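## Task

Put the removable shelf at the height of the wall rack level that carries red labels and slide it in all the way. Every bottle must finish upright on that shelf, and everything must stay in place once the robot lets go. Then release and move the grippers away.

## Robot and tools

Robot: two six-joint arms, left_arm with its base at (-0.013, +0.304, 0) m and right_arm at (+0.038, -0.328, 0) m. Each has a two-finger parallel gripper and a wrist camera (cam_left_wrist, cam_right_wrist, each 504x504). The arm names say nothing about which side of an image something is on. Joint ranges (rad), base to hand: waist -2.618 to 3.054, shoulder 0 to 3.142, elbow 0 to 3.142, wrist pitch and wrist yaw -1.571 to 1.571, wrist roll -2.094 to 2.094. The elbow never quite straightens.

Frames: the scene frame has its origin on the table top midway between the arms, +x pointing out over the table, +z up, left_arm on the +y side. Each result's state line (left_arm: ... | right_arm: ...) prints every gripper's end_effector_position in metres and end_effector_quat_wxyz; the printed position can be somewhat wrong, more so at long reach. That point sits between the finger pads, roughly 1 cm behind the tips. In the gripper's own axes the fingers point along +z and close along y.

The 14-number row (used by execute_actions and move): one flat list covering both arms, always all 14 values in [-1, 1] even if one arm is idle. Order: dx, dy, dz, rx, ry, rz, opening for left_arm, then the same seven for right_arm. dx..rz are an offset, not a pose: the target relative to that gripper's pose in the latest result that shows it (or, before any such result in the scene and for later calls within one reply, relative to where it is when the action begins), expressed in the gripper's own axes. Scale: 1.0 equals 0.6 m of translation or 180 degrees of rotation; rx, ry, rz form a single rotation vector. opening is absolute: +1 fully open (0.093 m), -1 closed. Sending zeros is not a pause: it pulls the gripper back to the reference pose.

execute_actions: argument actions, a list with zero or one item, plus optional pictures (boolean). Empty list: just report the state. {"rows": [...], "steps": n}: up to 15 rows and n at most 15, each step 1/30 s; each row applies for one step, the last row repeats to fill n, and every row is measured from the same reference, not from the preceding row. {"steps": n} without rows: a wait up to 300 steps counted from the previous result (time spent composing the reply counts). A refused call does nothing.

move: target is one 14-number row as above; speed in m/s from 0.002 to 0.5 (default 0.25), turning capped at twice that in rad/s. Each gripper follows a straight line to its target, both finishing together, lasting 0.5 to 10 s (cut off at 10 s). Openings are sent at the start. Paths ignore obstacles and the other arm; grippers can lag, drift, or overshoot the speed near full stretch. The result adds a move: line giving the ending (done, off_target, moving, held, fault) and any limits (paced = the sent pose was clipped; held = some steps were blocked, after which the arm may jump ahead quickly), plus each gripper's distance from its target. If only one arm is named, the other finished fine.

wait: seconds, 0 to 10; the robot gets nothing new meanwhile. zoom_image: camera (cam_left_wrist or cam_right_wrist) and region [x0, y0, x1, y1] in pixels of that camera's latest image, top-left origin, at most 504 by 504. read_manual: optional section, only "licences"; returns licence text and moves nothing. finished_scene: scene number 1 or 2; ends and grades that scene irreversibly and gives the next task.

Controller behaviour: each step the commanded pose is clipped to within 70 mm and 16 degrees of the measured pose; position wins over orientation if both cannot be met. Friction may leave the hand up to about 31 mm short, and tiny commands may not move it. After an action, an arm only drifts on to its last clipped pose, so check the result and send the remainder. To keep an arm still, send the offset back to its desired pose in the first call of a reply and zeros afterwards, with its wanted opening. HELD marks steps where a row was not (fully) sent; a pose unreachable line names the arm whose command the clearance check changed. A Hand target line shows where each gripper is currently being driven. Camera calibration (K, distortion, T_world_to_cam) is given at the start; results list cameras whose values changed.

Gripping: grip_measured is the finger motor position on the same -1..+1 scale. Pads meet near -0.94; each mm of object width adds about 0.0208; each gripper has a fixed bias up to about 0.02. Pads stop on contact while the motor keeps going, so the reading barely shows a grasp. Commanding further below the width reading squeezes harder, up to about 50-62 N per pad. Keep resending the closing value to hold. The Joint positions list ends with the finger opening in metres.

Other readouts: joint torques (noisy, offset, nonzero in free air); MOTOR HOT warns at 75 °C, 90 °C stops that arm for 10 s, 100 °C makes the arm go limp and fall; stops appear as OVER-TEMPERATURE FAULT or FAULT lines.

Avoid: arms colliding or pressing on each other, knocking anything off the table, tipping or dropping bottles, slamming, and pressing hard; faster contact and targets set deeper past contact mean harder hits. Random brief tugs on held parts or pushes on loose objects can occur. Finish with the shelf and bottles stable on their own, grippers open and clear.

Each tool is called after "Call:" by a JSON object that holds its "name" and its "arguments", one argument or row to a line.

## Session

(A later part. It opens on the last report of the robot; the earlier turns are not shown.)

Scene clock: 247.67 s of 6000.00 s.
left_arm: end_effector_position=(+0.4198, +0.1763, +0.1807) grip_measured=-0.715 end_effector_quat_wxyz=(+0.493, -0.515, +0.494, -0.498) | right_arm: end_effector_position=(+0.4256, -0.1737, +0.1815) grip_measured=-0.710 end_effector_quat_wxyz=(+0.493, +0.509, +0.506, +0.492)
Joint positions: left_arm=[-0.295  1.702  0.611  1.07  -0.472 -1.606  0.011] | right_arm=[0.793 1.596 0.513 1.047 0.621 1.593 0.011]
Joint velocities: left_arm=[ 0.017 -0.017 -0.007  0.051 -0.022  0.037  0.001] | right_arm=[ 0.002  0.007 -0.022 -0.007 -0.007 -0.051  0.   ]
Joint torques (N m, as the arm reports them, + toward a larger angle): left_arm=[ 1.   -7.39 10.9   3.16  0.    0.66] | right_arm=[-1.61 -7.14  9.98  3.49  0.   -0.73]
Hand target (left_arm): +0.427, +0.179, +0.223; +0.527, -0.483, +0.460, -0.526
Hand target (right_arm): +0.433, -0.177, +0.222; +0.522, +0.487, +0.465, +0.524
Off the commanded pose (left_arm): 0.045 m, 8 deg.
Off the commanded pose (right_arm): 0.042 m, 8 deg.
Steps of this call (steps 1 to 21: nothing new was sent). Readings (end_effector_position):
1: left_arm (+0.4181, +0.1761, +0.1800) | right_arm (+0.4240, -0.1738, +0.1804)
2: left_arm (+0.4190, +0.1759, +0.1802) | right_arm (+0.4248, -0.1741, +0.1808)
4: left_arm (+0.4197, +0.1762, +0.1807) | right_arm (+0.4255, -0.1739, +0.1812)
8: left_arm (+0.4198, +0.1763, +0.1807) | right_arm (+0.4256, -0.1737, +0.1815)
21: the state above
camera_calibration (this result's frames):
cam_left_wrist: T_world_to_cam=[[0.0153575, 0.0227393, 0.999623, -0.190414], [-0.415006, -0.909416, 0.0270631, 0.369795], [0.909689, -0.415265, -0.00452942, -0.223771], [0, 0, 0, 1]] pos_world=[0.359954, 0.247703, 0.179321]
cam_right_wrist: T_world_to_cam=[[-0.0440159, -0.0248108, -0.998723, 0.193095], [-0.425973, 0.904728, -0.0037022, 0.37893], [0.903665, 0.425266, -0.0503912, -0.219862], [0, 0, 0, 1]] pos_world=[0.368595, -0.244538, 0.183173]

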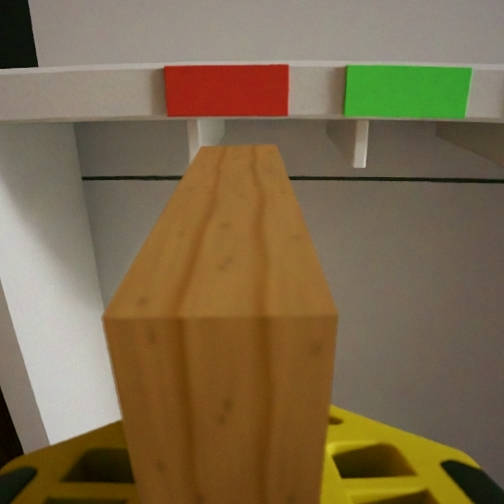

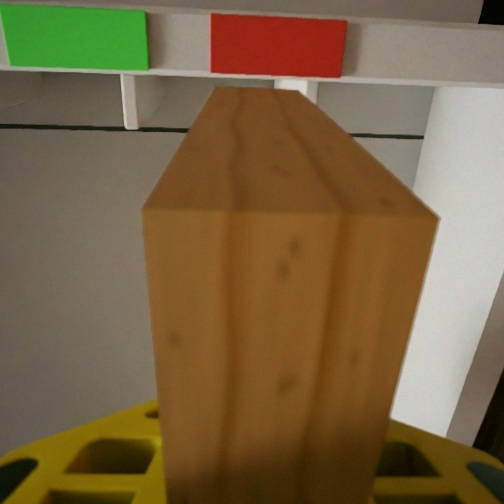

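Call:
{"name": "execute_actions", "arguments": {
  "actions": [
    {"rows": [[-0.002,-0.072,0.010,0.041,0,0.002,-0.85,-0.005,0.070,0.010,-0.040,-0.004,0.007,-0.85],[-0.002,-0.073,0.010,0.042,0,0.002,-0.85,-0.005,0.071,0.010,-0.040,-0.004,0.007,-0.85],[-0.002,-0.075,0.010,0.042,0,0.002,-0.85,-0.004,0.073,0.010,-0.041,-0.004,0.007,-0.85],[-0.002,-0.077,0.010,0.042,0,0.002,-0.85,-0.004,0.075,0.010,-0.041,-0.003,0.007,-0.85],[-0.002,-0.078,0.010,0.043,0,0.002,-0.85,-0.004,0.076,0.010,-0.042,-0.003,0.007,-0.85],[-0.002,-0.080,0.010,0.043,0,0.002,-0.85,-0.003,0.078,0.010,-0.042,-0.003,0.007,-0.85],[-0.001,-0.082,0.010,0.043,0,0.002,-0.85,-0.003,0.080,0.010,-0.043,-0.003,0.007,-0.85],[-0.001,-0.083,0.010,0.044,0,0.002,-0.85,-0.003,0.081,0.010,-0.043,-0.003,0.007,-0.85],[-0.001,-0.085,0.010,0.044,0,0.002,-0.85,-0.002,0.083,0.010,-0.044,-0.002,0.007,-0.85],[-0.001,-0.087,0.010,0.044,0,0.002,-0.85,-0.002,0.085,0.010,-0.044,-0.002,0.007,-0.85],[-0.001,-0.088,0.010,0.045,0,0.002,-0.85,-0.002,0.086,0.010,-0.045,-0.002,0.007,-0.85],[-0.001,-0.090,0.010,0.045,0,0.002,-0.85,-0.001,0.088,0.010,-0.045,-0.002,0.007,-0.85],[-0.001,-0.092,0.010,0.046,0,0.002,-0.85,-0.001,0.090,0.010,-0.046,-0.002,0.007,-0.85],[-0.001,-0.094,0.010,0.046,0,0.002,-0.85,-0.001,0.092,0.010,-0.047,-0.002,0.007,-0.85]], "steps": 15}
  ],
  "pictures": false
}}

Call:
{"name": "wait", "arguments": {
  "seconds": 0.7
}}

Scene clock: 261.07 s of 6000.00 s.
left_arm: end_effector_position=(+0.4197, +0.1761, +0.1786) grip_measured=-0.715 end_effector_quat_wxyz=(+0.491, -0.516, +0.498, -0.495) | right_arm: end_effector_position=(+0.4253, -0.1739, +0.1807) grip_measured=-0.710 end_effector_quat_wxyz=(+0.493, +0.509, +0.508, +0.489)
Joint positions: left_arm=[-0.295  1.702  0.611  1.06  -0.471 -1.607  0.011] | right_arm=[0.793 1.592 0.513 1.035 0.621 1.593 0.011]
Joint velocities: left_arm=[-0.017 -0.007  0.002 -0.037  0.007 -0.022 -0.   ] | right_arm=[-0.017 -0.061 -0.002 -0.11  -0.007  0.066 -0.   ]
Joint torques (N m, as the arm reports them, + toward a larger angle): left_arm=[  0.76 -10.6   11.13   2.89  -0.06   0.79] | right_arm=[-1.21 -9.65 10.74  3.42  0.02 -0.81]
Hand target (left_arm): +0.423, +0.179, +0.236; +0.531, -0.478, +0.458, -0.529
Hand target (right_arm): +0.430, -0.177, +0.235; +0.525, +0.482, +0.461, +0.529
Off the commanded pose (left_arm): 0.059 m, 9 deg.
Off the commanded pose (right_arm): 0.056 m, 9 deg.
Steps of this call (steps 1 to 90: nothing new was sent; then 9.90 s passed at rest; steps 91 to 105: all 15 steps of this action). Readings (end_effector_position):
91: left_arm (+0.4198, +0.1763, +0.1807) | right_arm (+0.4256, -0.1737, +0.1815)
92: left_arm (+0.4198, +0.1763, +0.1807) | right_arm (+0.4256, -0.1737, +0.1814)
94: left_arm (+0.4198, +0.1763, +0.1805) | right_arm (+0.4256, -0.1737, +0.1813)
98: left_arm (+0.4198, +0.1763, +0.1799) | right_arm (+0.4256, -0.1737, +0.1807)
105: the state above

Scene clock: 261.77 s of 6000.00 s.
left_arm: end_effector_position=(+0.4197, +0.1760, +0.1786) grip_measured=-0.715 end_effector_quat_wxyz=(+0.491, -0.516, +0.497, -0.495) | right_arm: end_effector_position=(+0.4251, -0.1740, +0.1810) grip_measured=-0.710 end_effector_quat_wxyz=(+0.493, +0.509, +0.509, +0.489)
Joint positions: left_arm=[-0.295  1.702  0.611  1.06  -0.471 -1.608  0.011] | right_arm=[0.793 1.588 0.513 1.031 0.621 1.592 0.011]
Joint velocities: left_arm=[ 0.002  0.002 -0.027  0.007  0.007 -0.007 -0.001] | right_arm=[ 0.007 -0.007 -0.002 -0.051 -0.081 -0.022  0.001]
Joint torques (N m, as the arm reports them, + toward a larger angle): left_arm=[  0.83 -10.5   11.09   2.92  -0.06   0.77] | right_arm=[-1.27 -9.67 10.76  3.39  0.02 -0.81]
Hand target (left_arm): +0.423, +0.179, +0.236; +0.531, -0.479, +0.458, -0.528
Hand target (right_arm): +0.430, -0.177, +0.235; +0.525, +0.482, +0.461, +0.529
Off the commanded pose (left_arm): 0.059 m, 9 deg.
Off the commanded pose (right_arm): 0.056 m, 9 deg.
Steps of this call (steps 1 to 21: nothing new was sent). Readings (end_effector_position):
1: left_arm (+0.4197, +0.1761, +0.1786) | right_arm (+0.4252, -0.1740, +0.1810)
2: left_arm (+0.4197, +0.1760, +0.1786) | right_arm (+0.4251, -0.1740, +0.1813)
4: left_arm (+0.4197, +0.1760, +0.1786) | right_arm (+0.4251, -0.1740, +0.1811)
8: left_arm (+0.4197, +0.1760, +0.1786) | right_arm (+0.4251, -0.1740, +0.1810)
21: the state above
camera_calibration (this result's frames):
cam_left_wrist: T_world_to_cam=[[0.0239472, 0.0204497, 0.999504, -0.191449], [-0.41646, -0.908705, 0.0285699, 0.369781], [0.908838, -0.416938, -0.0132444, -0.221654], [0, 0, 0, 1]] pos_world=[0.360032, 0.247521, 0.177854]
cam_right_wrist: T_world_to_cam=[[-0.0508525, -0.0308053, -0.998231, 0.194397], [-0.426041, 0.904683, -0.00621479, 0.379519], [0.903274, 0.424971, -0.0591297, -0.217545], [0, 0, 0, 1]] pos_world=[0.368079, -0.244906, 0.183548]

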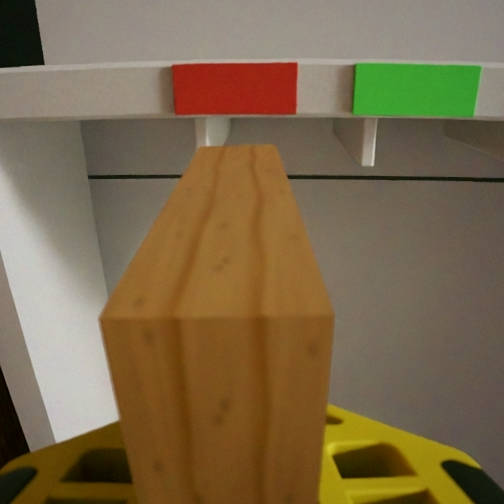

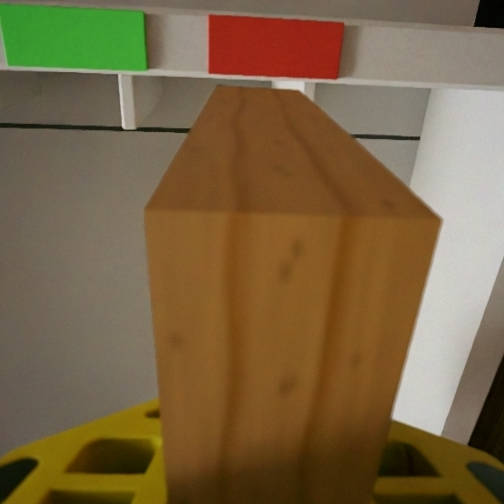

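Call:
{"name": "execute_actions", "arguments": {
  "actions": [
    {"rows": [[-0.001,-0.098,0.010,0.049,0,0.002,-0.85,-0.001,0.093,0.010,-0.050,-0.002,0.009,-0.85],[-0.001,-0.099,0.010,0.050,0,0.002,-0.85,-0.001,0.094,0.010,-0.051,-0.002,0.009,-0.85],[-0.001,-0.100,0.010,0.051,0,0.002,-0.85,-0.001,0.095,0.010,-0.052,-0.002,0.009,-0.85],[-0.001,-0.101,0.010,0.052,0,0.002,-0.85,-0.001,0.097,0.010,-0.054,-0.002,0.009,-0.85],[-0.001,-0.102,0.010,0.053,0,0.002,-0.85,-0.001,0.098,0.010,-0.055,-0.002,0.009,-0.85],[-0.001,-0.103,0.010,0.055,0,0.002,-0.85,-0.001,0.099,0.010,-0.056,-0.002,0.009,-0.85],[-0.001,-0.104,0.010,0.056,0,0.002,-0.85,-0.001,0.100,0.010,-0.058,-0.002,0.009,-0.85],[-0.001,-0.105,0.010,0.057,0,0.002,-0.85,-0.001,0.102,0.010,-0.059,-0.002,0.009,-0.85],[-0.001,-0.107,0.010,0.058,0,0.002,-0.85,-0.001,0.103,0.010,-0.060,-0.002,0.009,-0.85],[-0.001,-0.108,0.010,0.059,0,0.002,-0.85,-0.001,0.104,0.010,-0.062,-0.002,0.009,-0.85],[-0.001,-0.109,0.010,0.061,0,0.002,-0.85,-0.001,0.105,0.010,-0.063,-0.002,0.009,-0.85],[-0.001,-0.110,0.010,0.062,0,0.002,-0.85,-0.001,0.107,0.010,-0.064,-0.002,0.009,-0.85],[-0.001,-0.112,0.010,0.063,0,0.002,-0.85,-0.001,0.108,0.010,-0.066,-0.002,0.009,-0.85],[-0.001,-0.113,0.010,0.064,0,0.002,-0.85,-0.001,0.109,0.010,-0.067,-0.002,0.009,-0.85]], "steps": 15}
  ],
  "pictures": false
}}

Call:
{"name": "wait", "arguments": {
  "seconds": 0.7
}}

Scene clock: 273.93 s of 6000.00 s.
left_arm: end_effector_position=(+0.4198, +0.1759, +0.1841) grip_measured=-0.715 end_effector_quat_wxyz=(+0.495, -0.512, +0.491, -0.502) | right_arm: end_effector_position=(+0.4253, -0.1739, +0.1879) grip_measured=-0.710 end_effector_quat_wxyz=(+0.500, +0.502, +0.503, +0.495)
Joint positions: left_arm=[-0.295  1.702  0.611  1.084 -0.47  -1.601  0.011] | right_arm=[0.793 1.588 0.513 1.063 0.621 1.571 0.011]
Joint velocities: left_arm=[-0.007  0.007 -0.007  0.154  0.037  0.037  0.   ] | right_arm=[ 0.007 -0.007  0.032  0.125  0.051 -0.095 -0.   ]
Joint torques (N m, as the arm reports them, + toward a larger angle): left_arm=[ 0.82 -9.9  11.33  3.11  0.    0.9 ] | right_arm=[-1.31 -8.44 10.48  3.67 -0.03 -0.83]
Hand target (left_arm): +0.423, +0.179, +0.245; +0.541, -0.467, +0.447, -0.538
Hand target (right_arm): +0.429, -0.177, +0.244; +0.536, +0.470, +0.447, +0.540
Off the commanded pose (left_arm): 0.063 m, 10 deg.
Off the commanded pose (right_arm): 0.059 m, 11 deg.
Steps of this call (steps 1 to 90: nothing new was sent; then 8.67 s passed at rest; steps 91 to 105: all 15 steps of this action). Readings (end_effector_position):
91: left_arm (+0.4197, +0.1760, +0.1786) | right_arm (+0.4251, -0.1740, +0.1810)
92: left_arm (+0.4197, +0.1760, +0.1786) | right_arm (+0.4251, -0.1740, +0.1810)
94: left_arm (+0.4197, +0.1760, +0.1786) | right_arm (+0.4251, -0.1740, +0.1810)
98: left_arm (+0.4197, +0.1759, +0.1791) | right_arm (+0.4251, -0.1740, +0.1822)
105: the state above

Scene clock: 274.63 s of 6000.00 s.
left_arm: end_effector_position=(+0.4198, +0.1759, +0.1874) grip_measured=-0.715 end_effector_quat_wxyz=(+0.498, -0.508, +0.488, -0.505) | right_arm: end_effector_position=(+0.4253, -0.1740, +0.1913) grip_measured=-0.710 end_effector_quat_wxyz=(+0.504, +0.498, +0.500, +0.498)
Joint positions: left_arm=[-0.295  1.702  0.611  1.099 -0.47  -1.595  0.011] | right_arm=[0.793 1.588 0.513 1.08  0.621 1.561 0.011]
Joint velocities: left_arm=[ 0.007 -0.007 -0.012 -0.081  0.051 -0.037  0.001] | right_arm=[-0.022 -0.002 -0.007 -0.022 -0.022  0.066  0.   ]
Joint torques (N m, as the arm reports them, + toward a larger angle): left_arm=[ 0.88 -9.78 11.17  3.13  0.    0.86] | right_arm=[-1.36 -8.44 10.47  3.7  -0.04 -0.83]
Hand target (left_arm): +0.423, +0.179, +0.245; +0.541, -0.467, +0.447, -0.538
Hand target (right_arm): +0.429, -0.177, +0.244; +0.536, +0.470, +0.447, +0.540
Off the commanded pose (left_arm): 0.059 m, 10 deg.
Off the commanded pose (right_arm): 0.055 m, 10 deg.
Steps of this call (steps 1 to 21: nothing new was sent). Readings (end_effector_position):
1: left_arm (+0.4198, +0.1759, +0.1849) | right_arm (+0.4253, -0.1739, +0.1887)
2: left_arm (+0.4198, +0.1759, +0.1855) | right_arm (+0.4253, -0.1739, +0.1894)
4: left_arm (+0.4198, +0.1759, +0.1864) | right_arm (+0.4253, -0.1739, +0.1902)
8: left_arm (+0.4198, +0.1759, +0.1871) | right_arm (+0.4253, -0.1740, +0.1909)
21: the state above
camera_calibration (this result's frames):
cam_left_wrist: T_world_to_cam=[[-0.0111102, 0.0244264, 0.99964, -0.186257], [-0.41774, -0.908397, 0.017554, 0.372016], [0.908499, -0.417395, 0.0202964, -0.227729], [0, 0, 0, 1]] pos_world=[0.360228, 0.247435, 0.184281]
cam_right_wrist: T_world_to_cam=[[-0.0111948, -0.0342074, -0.999352, 0.187445], [-0.42552, 0.90457, -0.0261964, 0.383187], [0.90488, 0.424951, -0.0246824, -0.224389], [0, 0, 0, 1]] pos_world=[0.368197, -0.244853, 0.191823]

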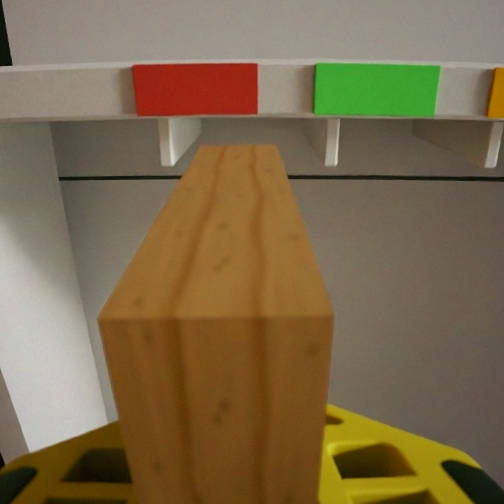

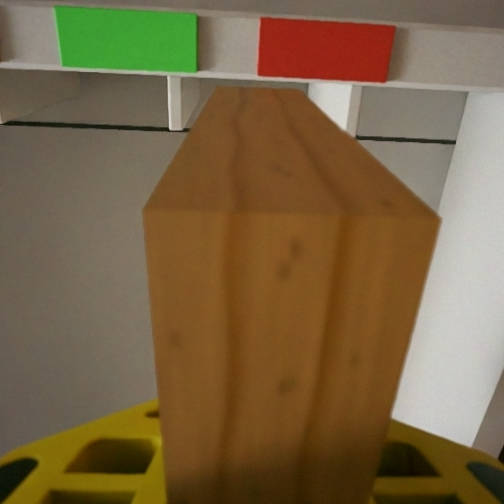

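Call:
{"name": "execute_actions", "arguments": {
  "actions": [
    {"rows": [[-0.002,-0.096,0.012,0.053,0,0.002,-0.85,0.0,0.088,0.012,-0.054,-0.002,0.009,-0.85],[-0.003,-0.096,0.015,0.053,0,0.002,-0.85,0.001,0.088,0.015,-0.054,-0.002,0.009,-0.85],[-0.004,-0.095,0.017,0.053,0,0.002,-0.85,0.002,0.087,0.017,-0.054,-0.002,0.009,-0.85],[-0.004,-0.095,0.019,0.053,0,0.002,-0.85,0.0025,0.087,0.019,-0.054,-0.002,0.009,-0.85],[-0.004,-0.095,0.022,0.053,0,0.002,-0.85,0.0025,0.086,0.022,-0.054,-0.002,0.009,-0.85],[-0.004,-0.094,0.024,0.053,0,0.002,-0.85,0.0025,0.086,0.024,-0.054,-0.002,0.009,-0.85],[-0.004,-0.094,0.026,0.053,0,0.002,-0.85,0.0025,0.086,0.026,-0.054,-0.002,0.009,-0.85],[-0.004,-0.094,0.029,0.053,0,0.002,-0.85,0.0025,0.085,0.029,-0.054,-0.002,0.009,-0.85],[-0.004,-0.093,0.031,0.053,0,0.002,-0.85,0.0025,0.085,0.031,-0.054,-0.002,0.009,-0.85],[-0.004,-0.093,0.033,0.053,0,0.002,-0.85,0.0025,0.085,0.033,-0.054,-0.002,0.009,-0.85],[-0.004,-0.093,0.036,0.053,0,0.002,-0.85,0.0025,0.084,0.036,-0.054,-0.002,0.009,-0.85],[-0.004,-0.092,0.038,0.053,0,0.002,-0.85,0.0025,0.084,0.038,-0.054,-0.002,0.009,-0.85],[-0.004,-0.092,0.040,0.053,0,0.002,-0.85,0.0025,0.084,0.040,-0.054,-0.002,0.009,-0.85],[-0.004,-0.092,0.043,0.053,0,0.002,-0.85,0.0025,0.083,0.043,-0.054,-0.002,0.009,-0.85],[-0.004,-0.092,0.045,0.053,0,0.002,-0.85,0.0025,0.083,0.045,-0.054,-0.002,0.009,-0.85]], "steps": 15}
  ],
  "pictures": false
}}

Call:
{"name": "wait", "arguments": {
  "seconds": 0.7
}}

Scene clock: 300.07 s of 6000.00 s.
left_arm: end_effector_position=(+0.4341, +0.1799, +0.2009) grip_measured=-0.716 end_effector_quat_wxyz=(+0.510, -0.499, +0.479, -0.510) | right_arm: end_effector_position=(+0.4410, -0.1709, +0.1993) grip_measured=-0.710 end_effector_quat_wxyz=(+0.509, +0.494, +0.488, +0.509)
Joint positions: left_arm=[-0.266  1.723  0.666  1.104 -0.447 -1.571  0.011] | right_arm=[0.771 1.644 0.57  1.118 0.599 1.553 0.011]
Joint velocities: left_arm=[ 0.046  0.168  0.129  0.022  0.066 -0.022  0.001] | right_arm=[-0.1    0.188  0.105  0.037 -0.139  0.007  0.   ]
Joint torques (N m, as the arm reports them, + toward a larger angle): left_arm=[ 1.02 -7.6  11.02  3.16  0.11  0.56] | right_arm=[-1.52 -7.68  9.92  3.5  -0.06 -0.77]
Hand target (left_arm): +0.442, +0.181, +0.242; +0.541, -0.464, +0.447, -0.540
Hand target (right_arm): +0.448, -0.174, +0.240; +0.538, +0.466, +0.448, +0.541
Off the commanded pose (left_arm): 0.044 m, 8 deg.
Off the commanded pose (right_arm): 0.043 m, 8 deg.
Steps of this call (steps 1 to 90: nothing new was sent; then 21.93 s passed at rest; steps 91 to 105: all 15 steps of this action). Readings (end_effector_position):
91: left_arm (+0.4198, +0.1759, +0.1876) | right_arm (+0.4253, -0.1740, +0.1915)
92: left_arm (+0.4199, +0.1762, +0.1878) | right_arm (+0.4253, -0.1740, +0.1918)
94: left_arm (+0.4202, +0.1767, +0.1885) | right_arm (+0.4256, -0.1738, +0.1927)
98: left_arm (+0.4240, +0.1787, +0.1947) | right_arm (+0.4302, -0.1719, +0.1955)
105: the state above

Scene clock: 300.77 s of 6000.00 s.
left_arm: end_effector_position=(+0.4368, +0.1797, +0.1976) grip_measured=-0.716 end_effector_quat_wxyz=(+0.509, -0.500, +0.482, -0.509) | right_arm: end_effector_position=(+0.4436, -0.1708, +0.1963) grip_measured=-0.710 end_effector_quat_wxyz=(+0.508, +0.494, +0.490, +0.507)
Joint positions: left_arm=[-0.262  1.737  0.673  1.104 -0.442 -1.572  0.011] | right_arm=[0.765 1.658 0.576 1.118 0.593 1.554 0.011]
Joint velocities: left_arm=[ 0.012  0.007  0.002  0.022  0.037  0.007 -0.003] | right_arm=[ 0.002 -0.002 -0.002  0.022 -0.022 -0.022 -0.   ]
Joint torques (N m, as the arm reports them, + toward a larger angle): left_arm=[ 0.86 -7.88 11.17  3.16  0.14  0.59] | right_arm=[-1.54 -8.   10.07  3.56 -0.11 -0.78]
Hand target (left_arm): +0.442, +0.181, +0.242; +0.541, -0.464, +0.447, -0.540
Hand target (right_arm): +0.448, -0.174, +0.240; +0.538, +0.466, +0.449, +0.541
Off the commanded pose (left_arm): 0.046 m, 8 deg.
Off the commanded pose (right_arm): 0.046 m, 8 deg.
Steps of this call (steps 1 to 21: nothing new was sent). Readings (end_effector_position):
1: left_arm (+0.4354, +0.1798, +0.2004) | right_arm (+0.4423, -0.1709, +0.1985)
2: left_arm (+0.4363, +0.1797, +0.1995) | right_arm (+0.4431, -0.1710, +0.1977)
4: left_arm (+0.4367, +0.1797, +0.1980) | right_arm (+0.4436, -0.1709, +0.1965)
8: left_arm (+0.4368, +0.1797, +0.1976) | right_arm (+0.4436, -0.1708, +0.1963)
21: the state above
camera_calibration (this result's frames):
cam_left_wrist: T_world_to_cam=[[-0.0394167, 0.014526, 0.999117, -0.182121], [-0.412991, -0.91073, -0.00305211, 0.384776], [0.909882, -0.412746, 0.041897, -0.247472], [0, 0, 0, 1]] pos_world=[0.3769, 0.250929, 0.193503]
cam_right_wrist: T_world_to_cam=[[0.0157908, -0.023163, -0.999607, 0.182678], [-0.424685, 0.904918, -0.0276776, 0.388239], [0.905203, 0.424956, 0.0044524, -0.248081], [0, 0, 0, 1]] pos_world=[0.386559, -0.241669, 0.194456]

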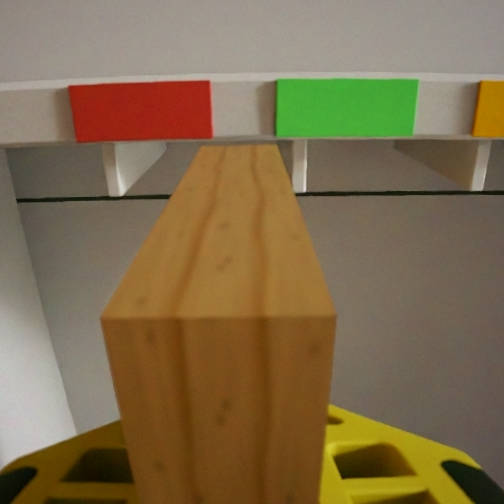

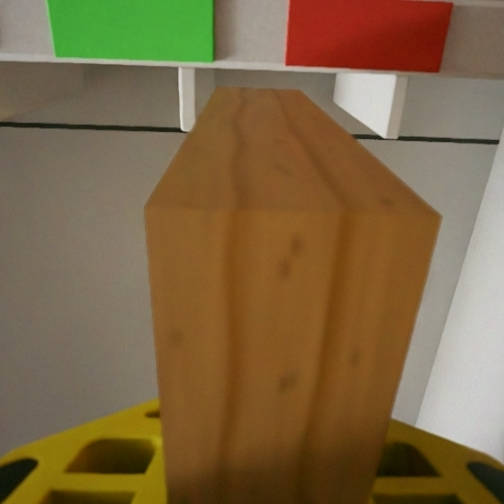

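Call:
{"name": "execute_actions", "arguments": {
  "actions": [
    {"rows": [[0.002,-0.074,0.018,0.043,0,0,-0.85,-0.002,0.073,0.016,-0.044,-0.001,0.006,-0.85],[0.002,-0.073,0.018,0.042,0,0,-0.85,-0.0025,0.072,0.015,-0.043,-0.001,0.006,-0.85],[0.003,-0.072,0.017,0.042,0,0,-0.85,-0.0027,0.072,0.015,-0.043,-0.001,0.006,-0.85],[0.003,-0.071,0.017,0.041,0,0,-0.85,-0.003,0.071,0.014,-0.042,-0.001,0.006,-0.85],[0.004,-0.070,0.016,0.040,0,0,-0.85,-0.0032,0.070,0.014,-0.041,-0.001,0.006,-0.85],[0.004,-0.069,0.016,0.039,0,0,-0.85,-0.0034,0.069,0.013,-0.040,-0.001,0.006,-0.85],[0.005,-0.068,0.016,0.038,0,0,-0.85,-0.0036,0.068,0.013,-0.039,-0.001,0.006,-0.85],[0.005,-0.067,0.015,0.038,0,0,-0.85,-0.0038,0.067,0.012,-0.039,-0.001,0.006,-0.85],[0.006,-0.066,0.015,0.037,0,0,-0.85,-0.004,0.066,0.012,-0.038,-0.001,0.006,-0.85],[0.006,-0.065,0.015,0.036,0,0,-0.85,-0.0042,0.065,0.012,-0.037,-0.001,0.006,-0.85],[0.007,-0.064,0.014,0.035,0,0,-0.85,-0.0045,0.064,0.011,-0.036,-0.001,0.006,-0.85],[0.007,-0.063,0.014,0.034,0,0,-0.85,-0.0045,0.063,0.011,-0.035,-0.001,0.006,-0.85],[0.0075,-0.062,0.014,0.033,0,0,-0.85,-0.0045,0.062,0.011,-0.034,-0.001,0.006,-0.85]], "steps": 15}
  ],
  "pictures": false
}}

Call:
{"name": "wait", "arguments": {
  "seconds": 0.6
}}

Scene clock: 324.40 s of 6000.00 s.
left_arm: end_effector_position=(+0.4369, +0.1796, +0.1933) grip_measured=-0.715 end_effector_quat_wxyz=(+0.505, -0.504, +0.486, -0.504) | right_arm: end_effector_position=(+0.4437, -0.1707, +0.1920) grip_measured=-0.710 end_effector_quat_wxyz=(+0.503, +0.499, +0.494, +0.504)
Joint positions: left_arm=[-0.262  1.737  0.673  1.085 -0.442 -1.58   0.011] | right_arm=[0.765 1.658 0.576 1.098 0.593 1.567 0.011]
Joint velocities: left_arm=[-0.012 -0.012  0.012 -0.139 -0.037 -0.095  0.   ] | right_arm=[-0.002 -0.017  0.012 -0.11   0.007  0.081  0.   ]
Joint torques (N m, as the arm reports them, + toward a larger angle): left_arm=[-0.21 -8.08 11.23  3.09 -0.1   0.56] | right_arm=[-1.6  -9.12  9.09  3.47 -0.09 -0.75]
Hand target (left_arm): +0.441, +0.177, +0.234; +0.534, -0.474, +0.455, -0.532
Hand target (right_arm): +0.447, -0.175, +0.233; +0.529, +0.474, +0.457, +0.535
Off the commanded pose (left_arm): 0.043 m, 7 deg.
Off the commanded pose (right_arm): 0.042 m, 7 deg.
Steps of this call (steps 1 to 90: nothing new was sent; then 20.13 s passed at rest; steps 91 to 105: all 15 steps of this action). Readings (end_effector_position):
91: left_arm (+0.4368, +0.1797, +0.1976) | right_arm (+0.4436, -0.1708, +0.1963)
92: left_arm (+0.4368, +0.1797, +0.1976) | right_arm (+0.4436, -0.1708, +0.1963)
94: left_arm (+0.4368, +0.1797, +0.1976) | right_arm (+0.4436, -0.1708, +0.1963)
98: left_arm (+0.4368, +0.1797, +0.1969) | right_arm (+0.4436, -0.1707, +0.1955)
105: the state above

Scene clock: 325.00 s of 6000.00 s.
left_arm: end_effector_position=(+0.4369, +0.1796, +0.1913) grip_measured=-0.715 end_effector_quat_wxyz=(+0.503, -0.506, +0.488, -0.502) | right_arm: end_effector_position=(+0.4437, -0.1706, +0.1900) grip_measured=-0.710 end_effector_quat_wxyz=(+0.501, +0.501, +0.496, +0.502)
Joint positions: left_arm=[-0.262  1.737  0.673  1.076 -0.442 -1.583  0.011] | right_arm=[0.765 1.658 0.576 1.089 0.592 1.572 0.011]
Joint velocities: left_arm=[-0.002 -0.007 -0.012  0.066  0.037  0.022  0.   ] | right_arm=[-0.007 -0.027 -0.002 -0.007  0.007 -0.007 -0.   ]
Joint torques (N m, as the arm reports them, + toward a larger angle): left_arm=[-0.22 -8.08 11.22  3.04 -0.12  0.59] | right_arm=[-1.59 -9.12  9.1   3.44 -0.1  -0.74]
Hand target (left_arm): +0.441, +0.177, +0.234; +0.534, -0.474, +0.455, -0.532
Hand target (right_arm): +0.447, -0.175, +0.233; +0.529, +0.474, +0.457, +0.535
Off the commanded pose (left_arm): 0.045 m, 7 deg.
Off the commanded pose (right_arm): 0.044 m, 8 deg.
Steps of this call (steps 1 to 18: nothing new was sent). Readings (end_effector_position):
1: left_arm (+0.4369, +0.1796, +0.1928) | right_arm (+0.4437, -0.1706, +0.1915)
2: left_arm (+0.4369, +0.1796, +0.1924) | right_arm (+0.4437, -0.1706, +0.1911)
4: left_arm (+0.4369, +0.1796, +0.1919) | right_arm (+0.4437, -0.1706, +0.1906)
8: left_arm (+0.4369, +0.1796, +0.1915) | right_arm (+0.4437, -0.1706, +0.1902)
18: the state above
camera_calibration (this result's frames):
cam_left_wrist: T_world_to_cam=[[-0.0142474, 0.0141369, 0.999799, -0.186881], [-0.413173, -0.910626, 0.00698814, 0.382897], [0.910541, -0.412991, 0.018815, -0.243197], [0, 0, 0, 1]] pos_world=[0.376981, 0.25088, 0.188743]
cam_right_wrist: T_world_to_cam=[[-0.00852287, -0.0211857, -0.999739, 0.187561], [-0.426205, 0.904493, -0.0155339, 0.386223], [0.904587, 0.425961, -0.0167383, -0.243774], [0, 0, 0, 1]] pos_world=[0.386723, -0.241524, 0.189431]

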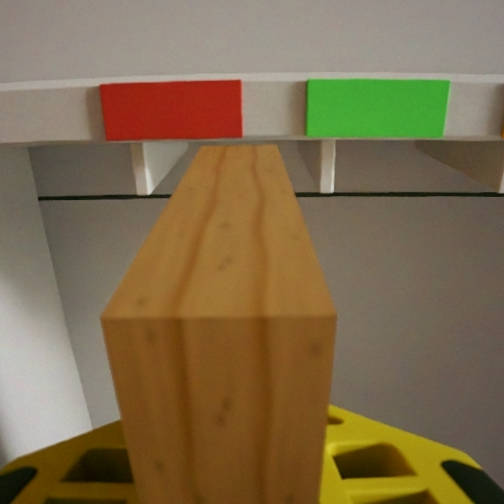

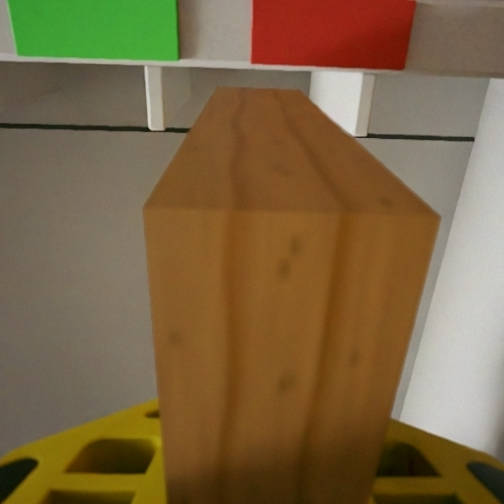

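Call:
{"name": "execute_actions", "arguments": {
  "actions": [
    {"rows": [[0.0077,-0.0725,0.0125,0.0405,0,0,-0.85,-0.0047,0.0725,0.0095,-0.042,-0.001,0.005,-0.85],[0.0081,-0.0725,0.0125,0.0405,0,0,-0.85,-0.005,0.0725,0.0095,-0.042,-0.001,0.005,-0.85],[0.0085,-0.0725,0.0125,0.0405,0,0,-0.85,-0.0053,0.0725,0.0095,-0.042,-0.001,0.005,-0.85],[0.0089,-0.0725,0.0125,0.0405,0,0,-0.85,-0.0056,0.0725,0.0095,-0.042,-0.001,0.005,-0.85],[0.0093,-0.0725,0.0125,0.0405,0,0,-0.85,-0.0059,0.0725,0.0095,-0.042,-0.001,0.005,-0.85],[0.0097,-0.0725,0.0125,0.0405,0,0,-0.85,-0.0062,0.0725,0.0095,-0.042,-0.001,0.005,-0.85],[0.0101,-0.0725,0.0125,0.0405,0,0,-0.85,-0.0065,0.0725,0.0095,-0.042,-0.001,0.005,-0.85],[0.0105,-0.0725,0.0125,0.0405,0,0,-0.85,-0.0068,0.0725,0.0095,-0.042,-0.001,0.005,-0.85],[0.0109,-0.0725,0.0125,0.0405,0,0,-0.85,-0.0071,0.0725,0.0095,-0.042,-0.001,0.005,-0.85],[0.0113,-0.0725,0.0125,0.0405,0,0,-0.85,-0.0074,0.0725,0.0095,-0.042,-0.001,0.005,-0.85],[0.0117,-0.0725,0.0125,0.0405,0,0,-0.85,-0.0077,0.0725,0.0095,-0.042,-0.001,0.005,-0.85],[0.0121,-0.0725,0.0125,0.0405,0,0,-0.85,-0.008,0.0725,0.0095,-0.042,-0.001,0.005,-0.85],[0.0125,-0.0725,0.0125,0.0405,0,0,-0.85,-0.0085,0.0725,0.0095,-0.042,-0.001,0.005,-0.85]], "steps": 15}
  ],
  "pictures": false
}}

Call:
{"name": "wait", "arguments": {
  "seconds": 0.5
}}

Scene clock: 337.37 s of 6000.00 s.
left_arm: end_effector_position=(+0.4362, +0.1786, +0.1906) grip_measured=-0.715 end_effector_quat_wxyz=(+0.503, -0.508, +0.488, -0.501) | right_arm: end_effector_position=(+0.4448, -0.1716, +0.1895) grip_measured=-0.710 end_effector_quat_wxyz=(+0.500, +0.500, +0.498, +0.502)
Joint positions: left_arm=[-0.268  1.737  0.673  1.073 -0.451 -1.585  0.011] | right_arm=[0.759 1.658 0.576 1.087 0.583 1.573 0.011]
Joint velocities: left_arm=[-0.007  0.022 -0.002 -0.066 -0.007  0.022  0.001] | right_arm=[ 0.012 -0.002  0.017  0.022 -0.007  0.066  0.   ]
Joint torques (N m, as the arm reports them, + toward a larger angle): left_arm=[-0.39 -7.97 11.57  3.02 -0.1   0.59] | right_arm=[-1.61 -9.45  8.67  3.45 -0.05 -0.74]
Hand target (left_arm): +0.441, +0.174, +0.234; +0.533, -0.475, +0.456, -0.531
Hand target (right_arm): +0.447, -0.177, +0.233; +0.529, +0.474, +0.458, +0.534
Off the commanded pose (left_arm): 0.045 m, 7 deg.
Off the commanded pose (right_arm): 0.044 m, 8 deg.
Steps of this call (steps 1 to 90: nothing new was sent; then 8.87 s passed at rest; steps 91 to 105: all 15 steps of this action). Readings (end_effector_position):
91: left_arm (+0.4369, +0.1796, +0.1912) | right_arm (+0.4437, -0.1706, +0.1899)
92: left_arm (+0.4369, +0.1796, +0.1912) | right_arm (+0.4437, -0.1706, +0.1899)
94: left_arm (+0.4369, +0.1796, +0.1910) | right_arm (+0.4437, -0.1706, +0.1898)
98: left_arm (+0.4368, +0.1793, +0.1908) | right_arm (+0.4440, -0.1709, +0.1897)
105: the state above

Scene clock: 337.87 s of 6000.00 s.
left_arm: end_effector_position=(+0.4362, +0.1787, +0.1906) grip_measured=-0.715 end_effector_quat_wxyz=(+0.503, -0.508, +0.488, -0.501) | right_arm: end_effector_position=(+0.4448, -0.1715, +0.1894) grip_measured=-0.710 end_effector_quat_wxyz=(+0.500, +0.500, +0.498, +0.502)
Joint positions: left_arm=[-0.268  1.737  0.673  1.073 -0.452 -1.585  0.011] | right_arm=[0.758 1.658 0.576 1.086 0.581 1.573 0.011]
Joint velocities: left_arm=[-0.007 -0.012 -0.022  0.022 -0.022 -0.022 -0.   ] | right_arm=[-0.002 -0.027 -0.017  0.007  0.022  0.007 -0.   ]
Joint torques (N m, as the arm reports them, + toward a larger angle): left_arm=[-0.51 -7.96 11.56  3.03 -0.11  0.59] | right_arm=[-1.6  -9.45  8.67  3.46 -0.06 -0.74]
Hand target (left_arm): +0.441, +0.174, +0.234; +0.533, -0.475, +0.456, -0.531
Hand target (right_arm): +0.447, -0.177, +0.233; +0.529, +0.474, +0.458, +0.534
Off the commanded pose (left_arm): 0.045 m, 7 deg.
Off the commanded pose (right_arm): 0.045 m, 8 deg.
Steps of this call (steps 1 to 15: nothing new was sent). Readings (end_effector_position):
1: left_arm (+0.4362, +0.1787, +0.1906) | right_arm (+0.4448, -0.1715, +0.1894)
2: left_arm (+0.4362, +0.1788, +0.1906) | right_arm (+0.4448, -0.1716, +0.1894)
4: left_arm (+0.4362, +0.1788, +0.1906) | right_arm (+0.4448, -0.1715, +0.1894)
8: left_arm (+0.4362, +0.1787, +0.1906) | right_arm (+0.4448, -0.1715, +0.1894)
15: the state above
camera_calibration (this result's frames):
cam_left_wrist: T_world_to_cam=[[-0.0115154, 0.0144376, 0.999829, -0.187433], [-0.409688, -0.912186, 0.00845349, 0.380192], [0.912153, -0.409521, 0.0164191, -0.243778], [0, 0, 0, 1]] pos_world=[0.375965, 0.24968, 0.188189]
cam_right_wrist: T_world_to_cam=[[-0.0106194, -0.0216131, -0.99971, 0.187839], [-0.430035, 0.902689, -0.0149475, 0.388793], [0.90275, 0.429751, -0.0188804, -0.242499], [0, 0, 0, 1]] pos_world=[0.388106, -0.242685, 0.189017]

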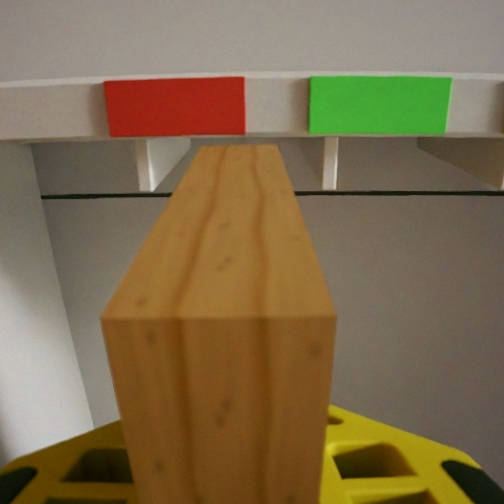

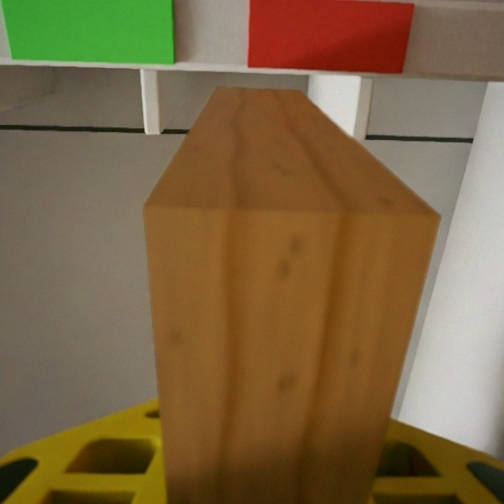

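Call:
{"name": "execute_actions", "arguments": {
  "actions": [
    {"rows": [[0.010,-0.0737,0.0153,0.042,0,0,-0.85,-0.0068,0.0735,0.0092,-0.043,-0.001,0.005,-0.85],[0.009,-0.0737,0.0169,0.042,0,0,-0.85,-0.0065,0.0735,0.0107,-0.043,-0.001,0.005,-0.85],[0.008,-0.0737,0.0185,0.042,0,0,-0.85,-0.0062,0.0735,0.0122,-0.043,-0.001,0.005,-0.85],[0.007,-0.0737,0.020,0.042,0,0,-0.85,-0.0059,0.0735,0.0137,-0.043,-0.001,0.005,-0.85],[0.006,-0.0737,0.0216,0.042,0,0,-0.85,-0.0056,0.0735,0.0152,-0.043,-0.001,0.005,-0.85],[0.005,-0.0737,0.0232,0.042,0,0,-0.85,-0.0053,0.0735,0.0167,-0.043,-0.001,0.005,-0.85],[0.0045,-0.0737,0.0248,0.042,0,0,-0.85,-0.005,0.0735,0.0182,-0.043,-0.001,0.005,-0.85],[0.004,-0.0737,0.0264,0.042,0,0,-0.85,-0.0047,0.0735,0.0197,-0.043,-0.001,0.005,-0.85],[0.0035,-0.0737,0.028,0.042,0,0,-0.85,-0.0045,0.0735,0.0212,-0.043,-0.001,0.005,-0.85],[0.0035,-0.0737,0.0296,0.042,0,0,-0.85,-0.0045,0.0735,0.0227,-0.043,-0.001,0.005,-0.85],[0.0035,-0.0737,0.0312,0.042,0,0,-0.85,-0.0045,0.0735,0.0242,-0.043,-0.001,0.005,-0.85],[0.0035,-0.0737,0.0328,0.042,0,0,-0.85,-0.0045,0.0735,0.0257,-0.043,-0.001,0.005,-0.85],[0.0035,-0.0737,0.0344,0.042,0,0,-0.85,-0.0045,0.0735,0.0272,-0.043,-0.001,0.005,-0.85],[0.0035,-0.0737,0.036,0.042,0,0,-0.85,-0.0045,0.0735,0.0287,-0.043,-0.001,0.005,-0.85],[0.0035,-0.0737,0.0375,0.042,0,0,-0.85,-0.0045,0.0735,0.030,-0.043,-0.001,0.005,-0.85]], "steps": 15}
  ],
  "pictures": false
}}

Call:
{"name": "wait", "arguments": {
  "seconds": 0.6
}}

Scene clock: 354.73 s of 6000.00 s.
left_arm: end_effector_position=(+0.4460, +0.1756, +0.1925) grip_measured=-0.715 end_effector_quat_wxyz=(+0.503, -0.505, +0.489, -0.503) | right_arm: end_effector_position=(+0.4499, -0.1747, +0.1902) grip_measured=-0.710 end_effector_quat_wxyz=(+0.500, +0.502, +0.496, +0.502)
Joint positions: left_arm=[-0.261  1.765  0.714  1.063 -0.439 -1.583  0.011] | right_arm=[0.742 1.665 0.589 1.081 0.571 1.577 0.011]
Joint velocities: left_arm=[ 0.071  0.1    0.061  0.022  0.095 -0.081  0.001] | right_arm=[-0.007  0.027  0.017  0.037 -0.022  0.022  0.   ]
Joint torques (N m, as the arm reports them, + toward a larger angle): left_arm=[ 0.73 -7.93 11.35  3.08 -0.11  0.57] | right_arm=[-1.92 -7.51 11.06  3.44 -0.19 -0.75]
Hand target (left_arm): +0.455, +0.179, +0.234; +0.536, -0.475, +0.455, -0.530
Hand target (right_arm): +0.459, -0.176, +0.233; +0.529, +0.473, +0.459, +0.535
Off the commanded pose (left_arm): 0.044 m, 7 deg.
Off the commanded pose (right_arm): 0.045 m, 8 deg.
Steps of this call (steps 1 to 90: nothing new was sent; then 13.37 s passed at rest; steps 91 to 105: all 15 steps of this action). Readings (end_effector_position):
91: left_arm (+0.4362, +0.1787, +0.1906) | right_arm (+0.4449, -0.1716, +0.1894)
92: left_arm (+0.4362, +0.1787, +0.1906) | right_arm (+0.4450, -0.1716, +0.1894)
94: left_arm (+0.4369, +0.1784, +0.1917) | right_arm (+0.4453, -0.1719, +0.1894)
98: left_arm (+0.4397, +0.1765, +0.1929) | right_arm (+0.4464, -0.1739, +0.1900)
105: the state above

Scene clock: 355.33 s of 6000.00 s.
left_arm: end_effector_position=(+0.4474, +0.1756, +0.1921) grip_measured=-0.715 end_effector_quat_wxyz=(+0.502, -0.505, +0.490, -0.504) | right_arm: end_effector_position=(+0.4501, -0.1747, +0.1902) grip_measured=-0.710 end_effector_quat_wxyz=(+0.500, +0.503, +0.495, +0.502)
Joint positions: left_arm=[-0.258  1.77   0.718  1.063 -0.432 -1.583  0.011] | right_arm=[0.742 1.666 0.59  1.081 0.572 1.577 0.011]
Joint velocities: left_arm=[-0.007 -0.007 -0.022  0.007  0.022  0.051 -0.   ] | right_arm=[ 0.002  0.002 -0.007  0.051  0.066 -0.022  0.   ]
Joint torques (N m, as the arm reports them, + toward a larger angle): left_arm=[ 0.94 -8.05 11.5   3.08 -0.06  0.58] | right_arm=[-1.93 -7.47 11.06  3.45 -0.19 -0.75]
Hand target (left_arm): +0.454, +0.179, +0.235; +0.536, -0.475, +0.455, -0.530
Hand target (right_arm): +0.459, -0.176, +0.233; +0.529, +0.473, +0.459, +0.535
Off the commanded pose (left_arm): 0.044 m, 7 deg.
Off the commanded pose (right_arm): 0.045 m, 8 deg.
Steps of this call (steps 1 to 18: nothing new was sent). Readings (end_effector_position):
1: left_arm (+0.4467, +0.1756, +0.1922) | right_arm (+0.4501, -0.1746, +0.1902)
2: left_arm (+0.4471, +0.1757, +0.1920) | right_arm (+0.4501, -0.1747, +0.1904)
4: left_arm (+0.4473, +0.1756, +0.1919) | right_arm (+0.4501, -0.1746, +0.1902)
8: left_arm (+0.4474, +0.1756, +0.1921) | right_arm (+0.4501, -0.1747, +0.1902)
18: the state above
camera_calibration (this result's frames):
cam_left_wrist: T_world_to_cam=[[-0.0145543, 0.0135018, 0.999803, -0.187203], [-0.418372, -0.908255, 0.00617517, 0.385572], [0.908159, -0.4182, 0.0188677, -0.252448], [0, 0, 0, 1]] pos_world=[0.387851, 0.247151, 0.189549]
cam_right_wrist: T_world_to_cam=[[-0.0107238, -0.0181437, -0.999778, 0.18925], [-0.423838, 0.90566, -0.0118895, 0.391112], [0.905675, 0.423616, -0.0174021, -0.248601], [0, 0, 0, 1]] pos_world=[0.392949, -0.245469, 0.189532]

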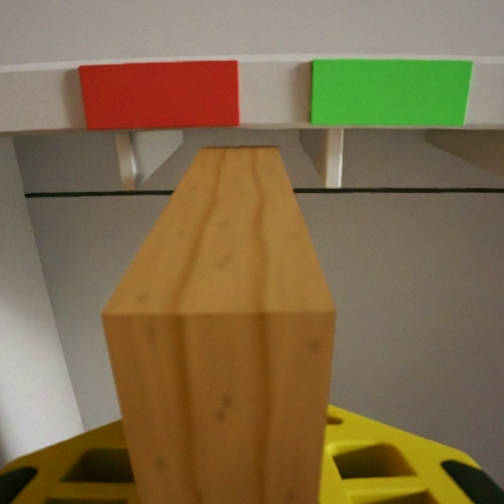

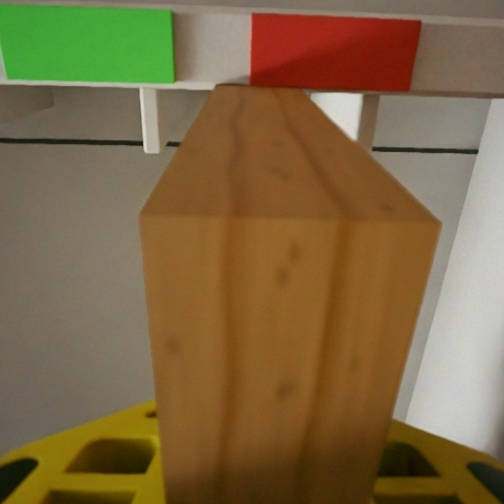

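Call:
{"name": "execute_actions", "arguments": {
  "actions": [
    {"rows": [[-0.002,-0.0712,0.018,0.0414,0,0,-0.85,0.0015,0.0722,0.019,-0.043,-0.001,0.005,-0.85],[-0.002,-0.0712,0.017,0.0414,0,0,-0.85,0.002,0.0722,0.017,-0.043,-0.001,0.005,-0.85],[-0.002,-0.0712,0.016,0.0414,0,0,-0.85,0.003,0.0722,0.015,-0.043,-0.001,0.005,-0.85],[-0.0025,-0.0712,0.015,0.0414,0,0,-0.85,0.0035,0.0722,0.013,-0.043,-0.001,0.005,-0.85],[-0.0027,-0.0712,0.014,0.0414,0,0,-0.85,0.004,0.0722,0.012,-0.043,-0.001,0.005,-0.85],[-0.003,-0.0712,0.014,0.0414,0,0,-0.85,0.005,0.0722,0.012,-0.043,-0.001,0.005,-0.85],[-0.0032,-0.0712,0.014,0.0414,0,0,-0.85,0.0058,0.0722,0.012,-0.043,-0.001,0.005,-0.85],[-0.0035,-0.0712,0.014,0.0414,0,0,-0.85,0.0065,0.0722,0.012,-0.043,-0.001,0.005,-0.85],[-0.0037,-0.0712,0.014,0.0414,0,0,-0.85,0.0072,0.0722,0.012,-0.043,-0.001,0.005,-0.85],[-0.004,-0.0712,0.014,0.0414,0,0,-0.85,0.008,0.0722,0.012,-0.043,-0.001,0.005,-0.85],[-0.0042,-0.0712,0.014,0.0414,0,0,-0.85,0.0087,0.0722,0.012,-0.043,-0.001,0.005,-0.85],[-0.0045,-0.0712,0.014,0.0414,0,0,-0.85,0.0095,0.0722,0.012,-0.043,-0.001,0.005,-0.85],[-0.0047,-0.0712,0.014,0.0414,0,0,-0.85,0.0102,0.0722,0.012,-0.043,-0.001,0.005,-0.85],[-0.005,-0.0712,0.014,0.0414,0,0,-0.85,0.011,0.0722,0.012,-0.043,-0.001,0.005,-0.85]], "steps": 15}
  ],
  "pictures": false
}}

Call:
{"name": "wait", "arguments": {
  "seconds": 0.5
}}

Scene clock: 366.53 s of 6000.00 s.
left_arm: end_effector_position=(+0.4478, +0.1758, +0.1921) grip_measured=-0.715 end_effector_quat_wxyz=(+0.501, -0.504, +0.491, -0.505) | right_arm: end_effector_position=(+0.4500, -0.1746, +0.1901) grip_measured=-0.710 end_effector_quat_wxyz=(+0.502, +0.504, +0.494, +0.500)
Joint positions: left_arm=[-0.255  1.77   0.718  1.063 -0.425 -1.583  0.011] | right_arm=[0.746 1.668 0.592 1.081 0.582 1.577 0.011]
Joint velocities: left_arm=[ 0.022 -0.017  0.002 -0.022  0.007 -0.007  0.001] | right_arm=[ 0.017  0.022  0.007  0.037  0.007 -0.066 -0.001]
Joint torques (N m, as the arm reports them, + toward a larger angle): left_arm=[ 0.96 -8.56 10.33  3.13 -0.01  0.58] | right_arm=[-0.29 -7.71 10.64  3.46 -0.09 -0.73]
Hand target (left_arm): +0.452, +0.180, +0.234; +0.534, -0.472, +0.457, -0.533
Hand target (right_arm): +0.454, -0.170, +0.233; +0.528, +0.476, +0.456, +0.535
Off the commanded pose (left_arm): 0.044 m, 7 deg.
Off the commanded pose (right_arm): 0.044 m, 8 deg.
Steps of this call (steps 1 to 90: nothing new was sent; then 7.70 s passed at rest; steps 91 to 105: all 15 steps of this action). Readings (end_effector_position):
91: left_arm (+0.4474, +0.1755, +0.1921) | right_arm (+0.4501, -0.1748, +0.1902)
92: left_arm (+0.4475, +0.1756, +0.1921) | right_arm (+0.4501, -0.1748, +0.1902)
94: left_arm (+0.4476, +0.1755, +0.1921) | right_arm (+0.4501, -0.1749, +0.1902)
98: left_arm (+0.4476, +0.1755, +0.1921) | right_arm (+0.4500, -0.1749, +0.1902)
105: the state above

Scene clock: 367.03 s of 6000.00 s.
left_arm: end_effector_position=(+0.4479, +0.1757, +0.1921) grip_measured=-0.715 end_effector_quat_wxyz=(+0.500, -0.503, +0.491, -0.505) | right_arm: end_effector_position=(+0.4500, -0.1745, +0.1901) grip_measured=-0.710 end_effector_quat_wxyz=(+0.502, +0.505, +0.493, +0.499)
Joint positions: left_arm=[-0.254  1.77   0.718  1.063 -0.422 -1.583  0.011] | right_arm=[0.747 1.669 0.593 1.081 0.585 1.577 0.011]
Joint velocities: left_arm=[-0.012  0.007 -0.002  0.007 -0.007  0.007 -0.   ] | right_arm=[-0.022 -0.017 -0.017 -0.051  0.037 -0.037 -0.   ]
Joint torques (N m, as the arm reports them, + toward a larger angle): left_arm=[ 0.96 -8.63 10.43  3.13  0.    0.57] | right_arm=[-0.12 -7.75 10.66  3.46 -0.01 -0.73]
Hand target (left_arm): +0.452, +0.180, +0.234; +0.534, -0.472, +0.457, -0.533
Hand target (right_arm): +0.454, -0.170, +0.233; +0.528, +0.476, +0.456, +0.535
Off the commanded pose (left_arm): 0.044 m, 7 deg.
Off the commanded pose (right_arm): 0.044 m, 8 deg.
Steps of this call (steps 1 to 15: nothing new was sent). Readings (end_effector_position):
1: left_arm (+0.4478, +0.1758, +0.1921) | right_arm (+0.4499, -0.1745, +0.1901)
2: left_arm (+0.4479, +0.1758, +0.1921) | right_arm (+0.4500, -0.1746, +0.1901)
4: left_arm (+0.4479, +0.1758, +0.1921) | right_arm (+0.4500, -0.1745, +0.1901)
8: left_arm (+0.4479, +0.1757, +0.1921) | right_arm (+0.4500, -0.1745, +0.1901)
15: the state above
camera_calibration (this result's frames):
cam_left_wrist: T_world_to_cam=[[-0.0145234, 0.0134805, 0.999804, -0.187216], [-0.423562, -0.905847, 0.00606094, 0.387844], [0.905751, -0.423391, 0.0188658, -0.250852], [0, 0, 0, 1]] pos_world=[0.388766, 0.247643, 0.189561]
cam_right_wrist: T_world_to_cam=[[-0.0109093, -0.018, -0.999778, 0.189286], [-0.416223, 0.909186, -0.0118273, 0.388051], [0.909197, 0.416002, -0.0174106, -0.251411], [0, 0, 0, 1]] pos_world=[0.392163, -0.244816, 0.189457]

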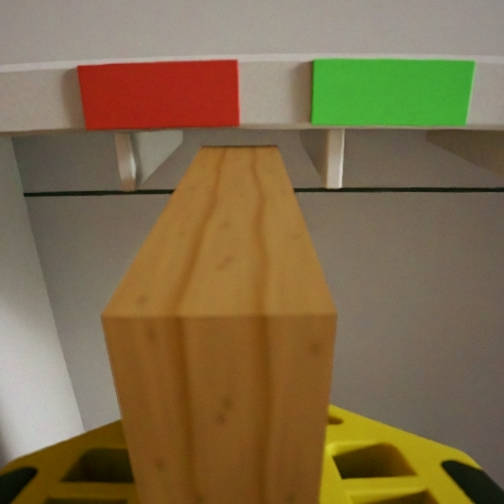

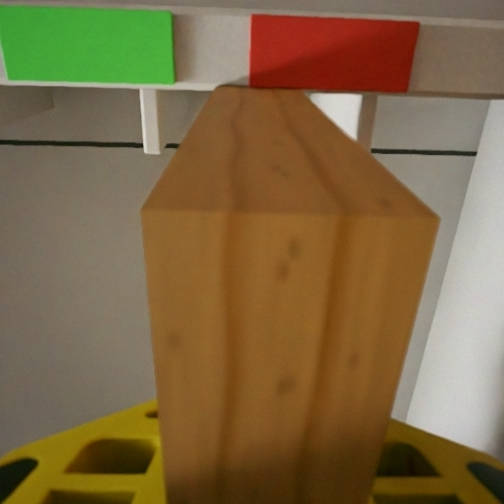

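Call:
{"name": "execute_actions", "arguments": {
  "actions": [
    {"rows": [[-0.0053,-0.0712,0.013,0.0414,-0.002,0,-0.85,0.0112,0.0722,0.011,-0.043,0.002,0.005,-0.85],[-0.0056,-0.0712,0.013,0.0414,-0.002,0,-0.85,0.0115,0.0722,0.010,-0.043,0.002,0.005,-0.85],[-0.006,-0.0712,0.013,0.0414,-0.002,0,-0.85,0.0118,0.0722,0.009,-0.043,0.002,0.005,-0.85],[-0.0063,-0.0712,0.013,0.0414,-0.003,0,-0.85,0.0121,0.0722,0.008,-0.043,0.003,0.005,-0.85],[-0.0066,-0.0712,0.013,0.0414,-0.003,0,-0.85,0.0124,0.0722,0.007,-0.043,0.003,0.005,-0.85],[-0.007,-0.0712,0.013,0.0414,-0.003,0,-0.85,0.0127,0.0722,0.006,-0.043,0.003,0.005,-0.85],[-0.0073,-0.0712,0.013,0.0414,-0.004,0,-0.85,0.013,0.0722,0.005,-0.043,0.004,0.005,-0.85],[-0.0076,-0.0712,0.013,0.0414,-0.004,0,-0.85,0.0133,0.0722,0.004,-0.043,0.004,0.005,-0.85],[-0.008,-0.0712,0.013,0.0414,-0.004,0,-0.85,0.0136,0.0722,0.004,-0.043,0.004,0.005,-0.85],[-0.0083,-0.0712,0.013,0.0414,-0.004,0,-0.85,0.014,0.0722,0.004,-0.043,0.004,0.005,-0.85],[-0.0086,-0.0712,0.013,0.0414,-0.004,0,-0.85,0.0143,0.0722,0.004,-0.043,0.004,0.005,-0.85],[-0.009,-0.0712,0.013,0.0414,-0.004,0,-0.85,0.0146,0.0722,0.004,-0.043,0.004,0.005,-0.85]], "steps": 15}
  ],
  "pictures": false
}}

Call:
{"name": "wait", "arguments": {
  "seconds": 0.5
}}

Scene clock: 377.93 s of 6000.00 s.
left_arm: end_effector_position=(+0.4481, +0.1763, +0.1921) grip_measured=-0.715 end_effector_quat_wxyz=(+0.500, -0.503, +0.491, -0.505) | right_arm: end_effector_position=(+0.4494, -0.1739, +0.1901) grip_measured=-0.710 end_effector_quat_wxyz=(+0.503, +0.505, +0.493, +0.499)
Joint positions: left_arm=[-0.252  1.77   0.718  1.063 -0.421 -1.583  0.011] | right_arm=[0.751 1.669 0.593 1.081 0.59  1.577 0.011]
Joint velocities: left_arm=[ 0.002 -0.007 -0.002 -0.007  0.037 -0.022 -0.001] | right_arm=[-0.002  0.002 -0.002 -0.037 -0.007 -0.066 -0.   ]
Joint torques (N m, as the arm reports them, + toward a larger angle): left_arm=[ 1.04 -8.7  10.29  3.14 -0.06  0.55] | right_arm=[ 0.53 -8.47  9.61  3.5  -0.02 -0.74]
Hand target (left_arm): +0.453, +0.182, +0.234; +0.535, -0.474, +0.455, -0.531
Hand target (right_arm): +0.450, -0.168, +0.233; +0.526, +0.474, +0.458, +0.537
Off the commanded pose (left_arm): 0.044 m, 7 deg.
Off the commanded pose (right_arm): 0.044 m, 8 deg.
Steps of this call (steps 1 to 90: nothing new was sent; then 7.40 s passed at rest; steps 91 to 105: all 15 steps of this action). Readings (end_effector_position):
91: left_arm (+0.4479, +0.1757, +0.1921) | right_arm (+0.4500, -0.1745, +0.1901)
92: left_arm (+0.4479, +0.1757, +0.1921) | right_arm (+0.4500, -0.1745, +0.1901)
94: left_arm (+0.4479, +0.1757, +0.1921) | right_arm (+0.4498, -0.1745, +0.1901)
98: left_arm (+0.4480, +0.1761, +0.1921) | right_arm (+0.4497, -0.1741, +0.1901)
105: the state above

Scene clock: 378.43 s of 6000.00 s.
left_arm: end_effector_position=(+0.4481, +0.1762, +0.1921) grip_measured=-0.715 end_effector_quat_wxyz=(+0.500, -0.503, +0.491, -0.505) | right_arm: end_effector_position=(+0.4494, -0.1740, +0.1901) grip_measured=-0.710 end_effector_quat_wxyz=(+0.503, +0.505, +0.493, +0.499)
Joint positions: left_arm=[-0.252  1.77   0.718  1.063 -0.42  -1.583  0.011] | right_arm=[0.751 1.669 0.593 1.081 0.59  1.577 0.011]
Joint velocities: left_arm=[ 0.007 -0.012 -0.002  0.051 -0.007 -0.037  0.001] | right_arm=[ 0.002  0.002  0.007  0.037 -0.037 -0.037 -0.   ]
Joint torques (N m, as the arm reports them, + toward a larger angle): left_arm=[ 1.09 -8.71 10.25  3.14 -0.06  0.56] | right_arm=[ 0.47 -8.47  9.61  3.5  -0.01 -0.75]
Hand target (left_arm): +0.452, +0.182, +0.234; +0.535, -0.474, +0.455, -0.531
Hand target (right_arm): +0.450, -0.168, +0.233; +0.526, +0.474, +0.458, +0.537
Off the commanded pose (left_arm): 0.044 m, 7 deg.
Off the commanded pose (right_arm): 0.044 m, 8 deg.
Steps of this call (steps 1 to 15: nothing new was sent). Readings (end_effector_position):
1: left_arm (+0.4481, +0.1762, +0.1921) | right_arm (+0.4494, -0.1739, +0.1901)
2: left_arm (+0.4481, +0.1762, +0.1921) | right_arm (+0.4494, -0.1739, +0.1901)
4: left_arm (+0.4481, +0.1762, +0.1921) | right_arm (+0.4494, -0.1740, +0.1901)
8: left_arm (+0.4481, +0.1762, +0.1921) | right_arm (+0.4494, -0.1740, +0.1901)
15: the state above
camera_calibration (this result's frames):
cam_left_wrist: T_world_to_cam=[[-0.0145293, 0.013461, 0.999804, -0.187215], [-0.423907, -0.905685, 0.00603352, 0.388527], [0.905589, -0.423736, 0.0188652, -0.250732], [0, 0, 0, 1]] pos_world=[0.389039, 0.248159, 0.189564]
cam_right_wrist: T_world_to_cam=[[-0.0109494, -0.0179637, -0.999779, 0.189313], [-0.414835, 0.90982, -0.0118042, 0.386783], [0.909831, 0.414614, -0.0174139, -0.251684], [0, 0, 0, 1]] pos_world=[0.391514, -0.244151, 0.189454]

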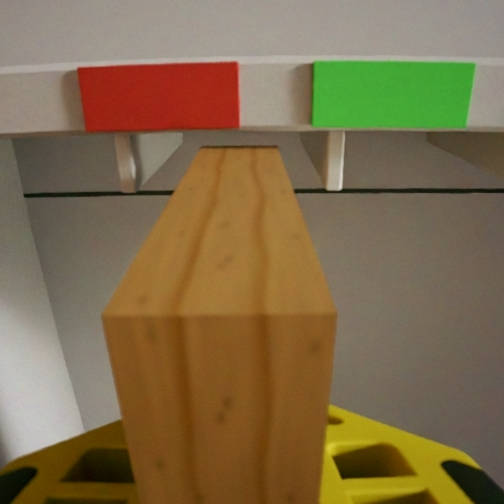

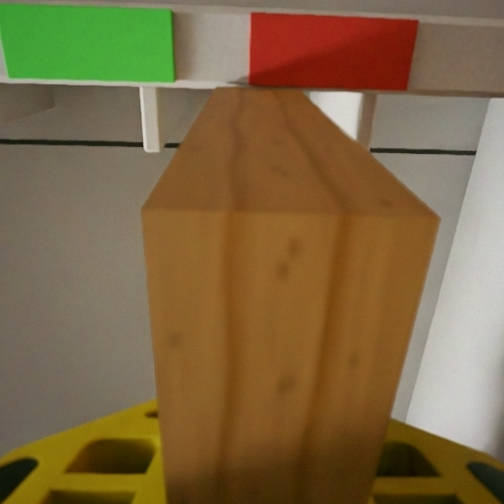

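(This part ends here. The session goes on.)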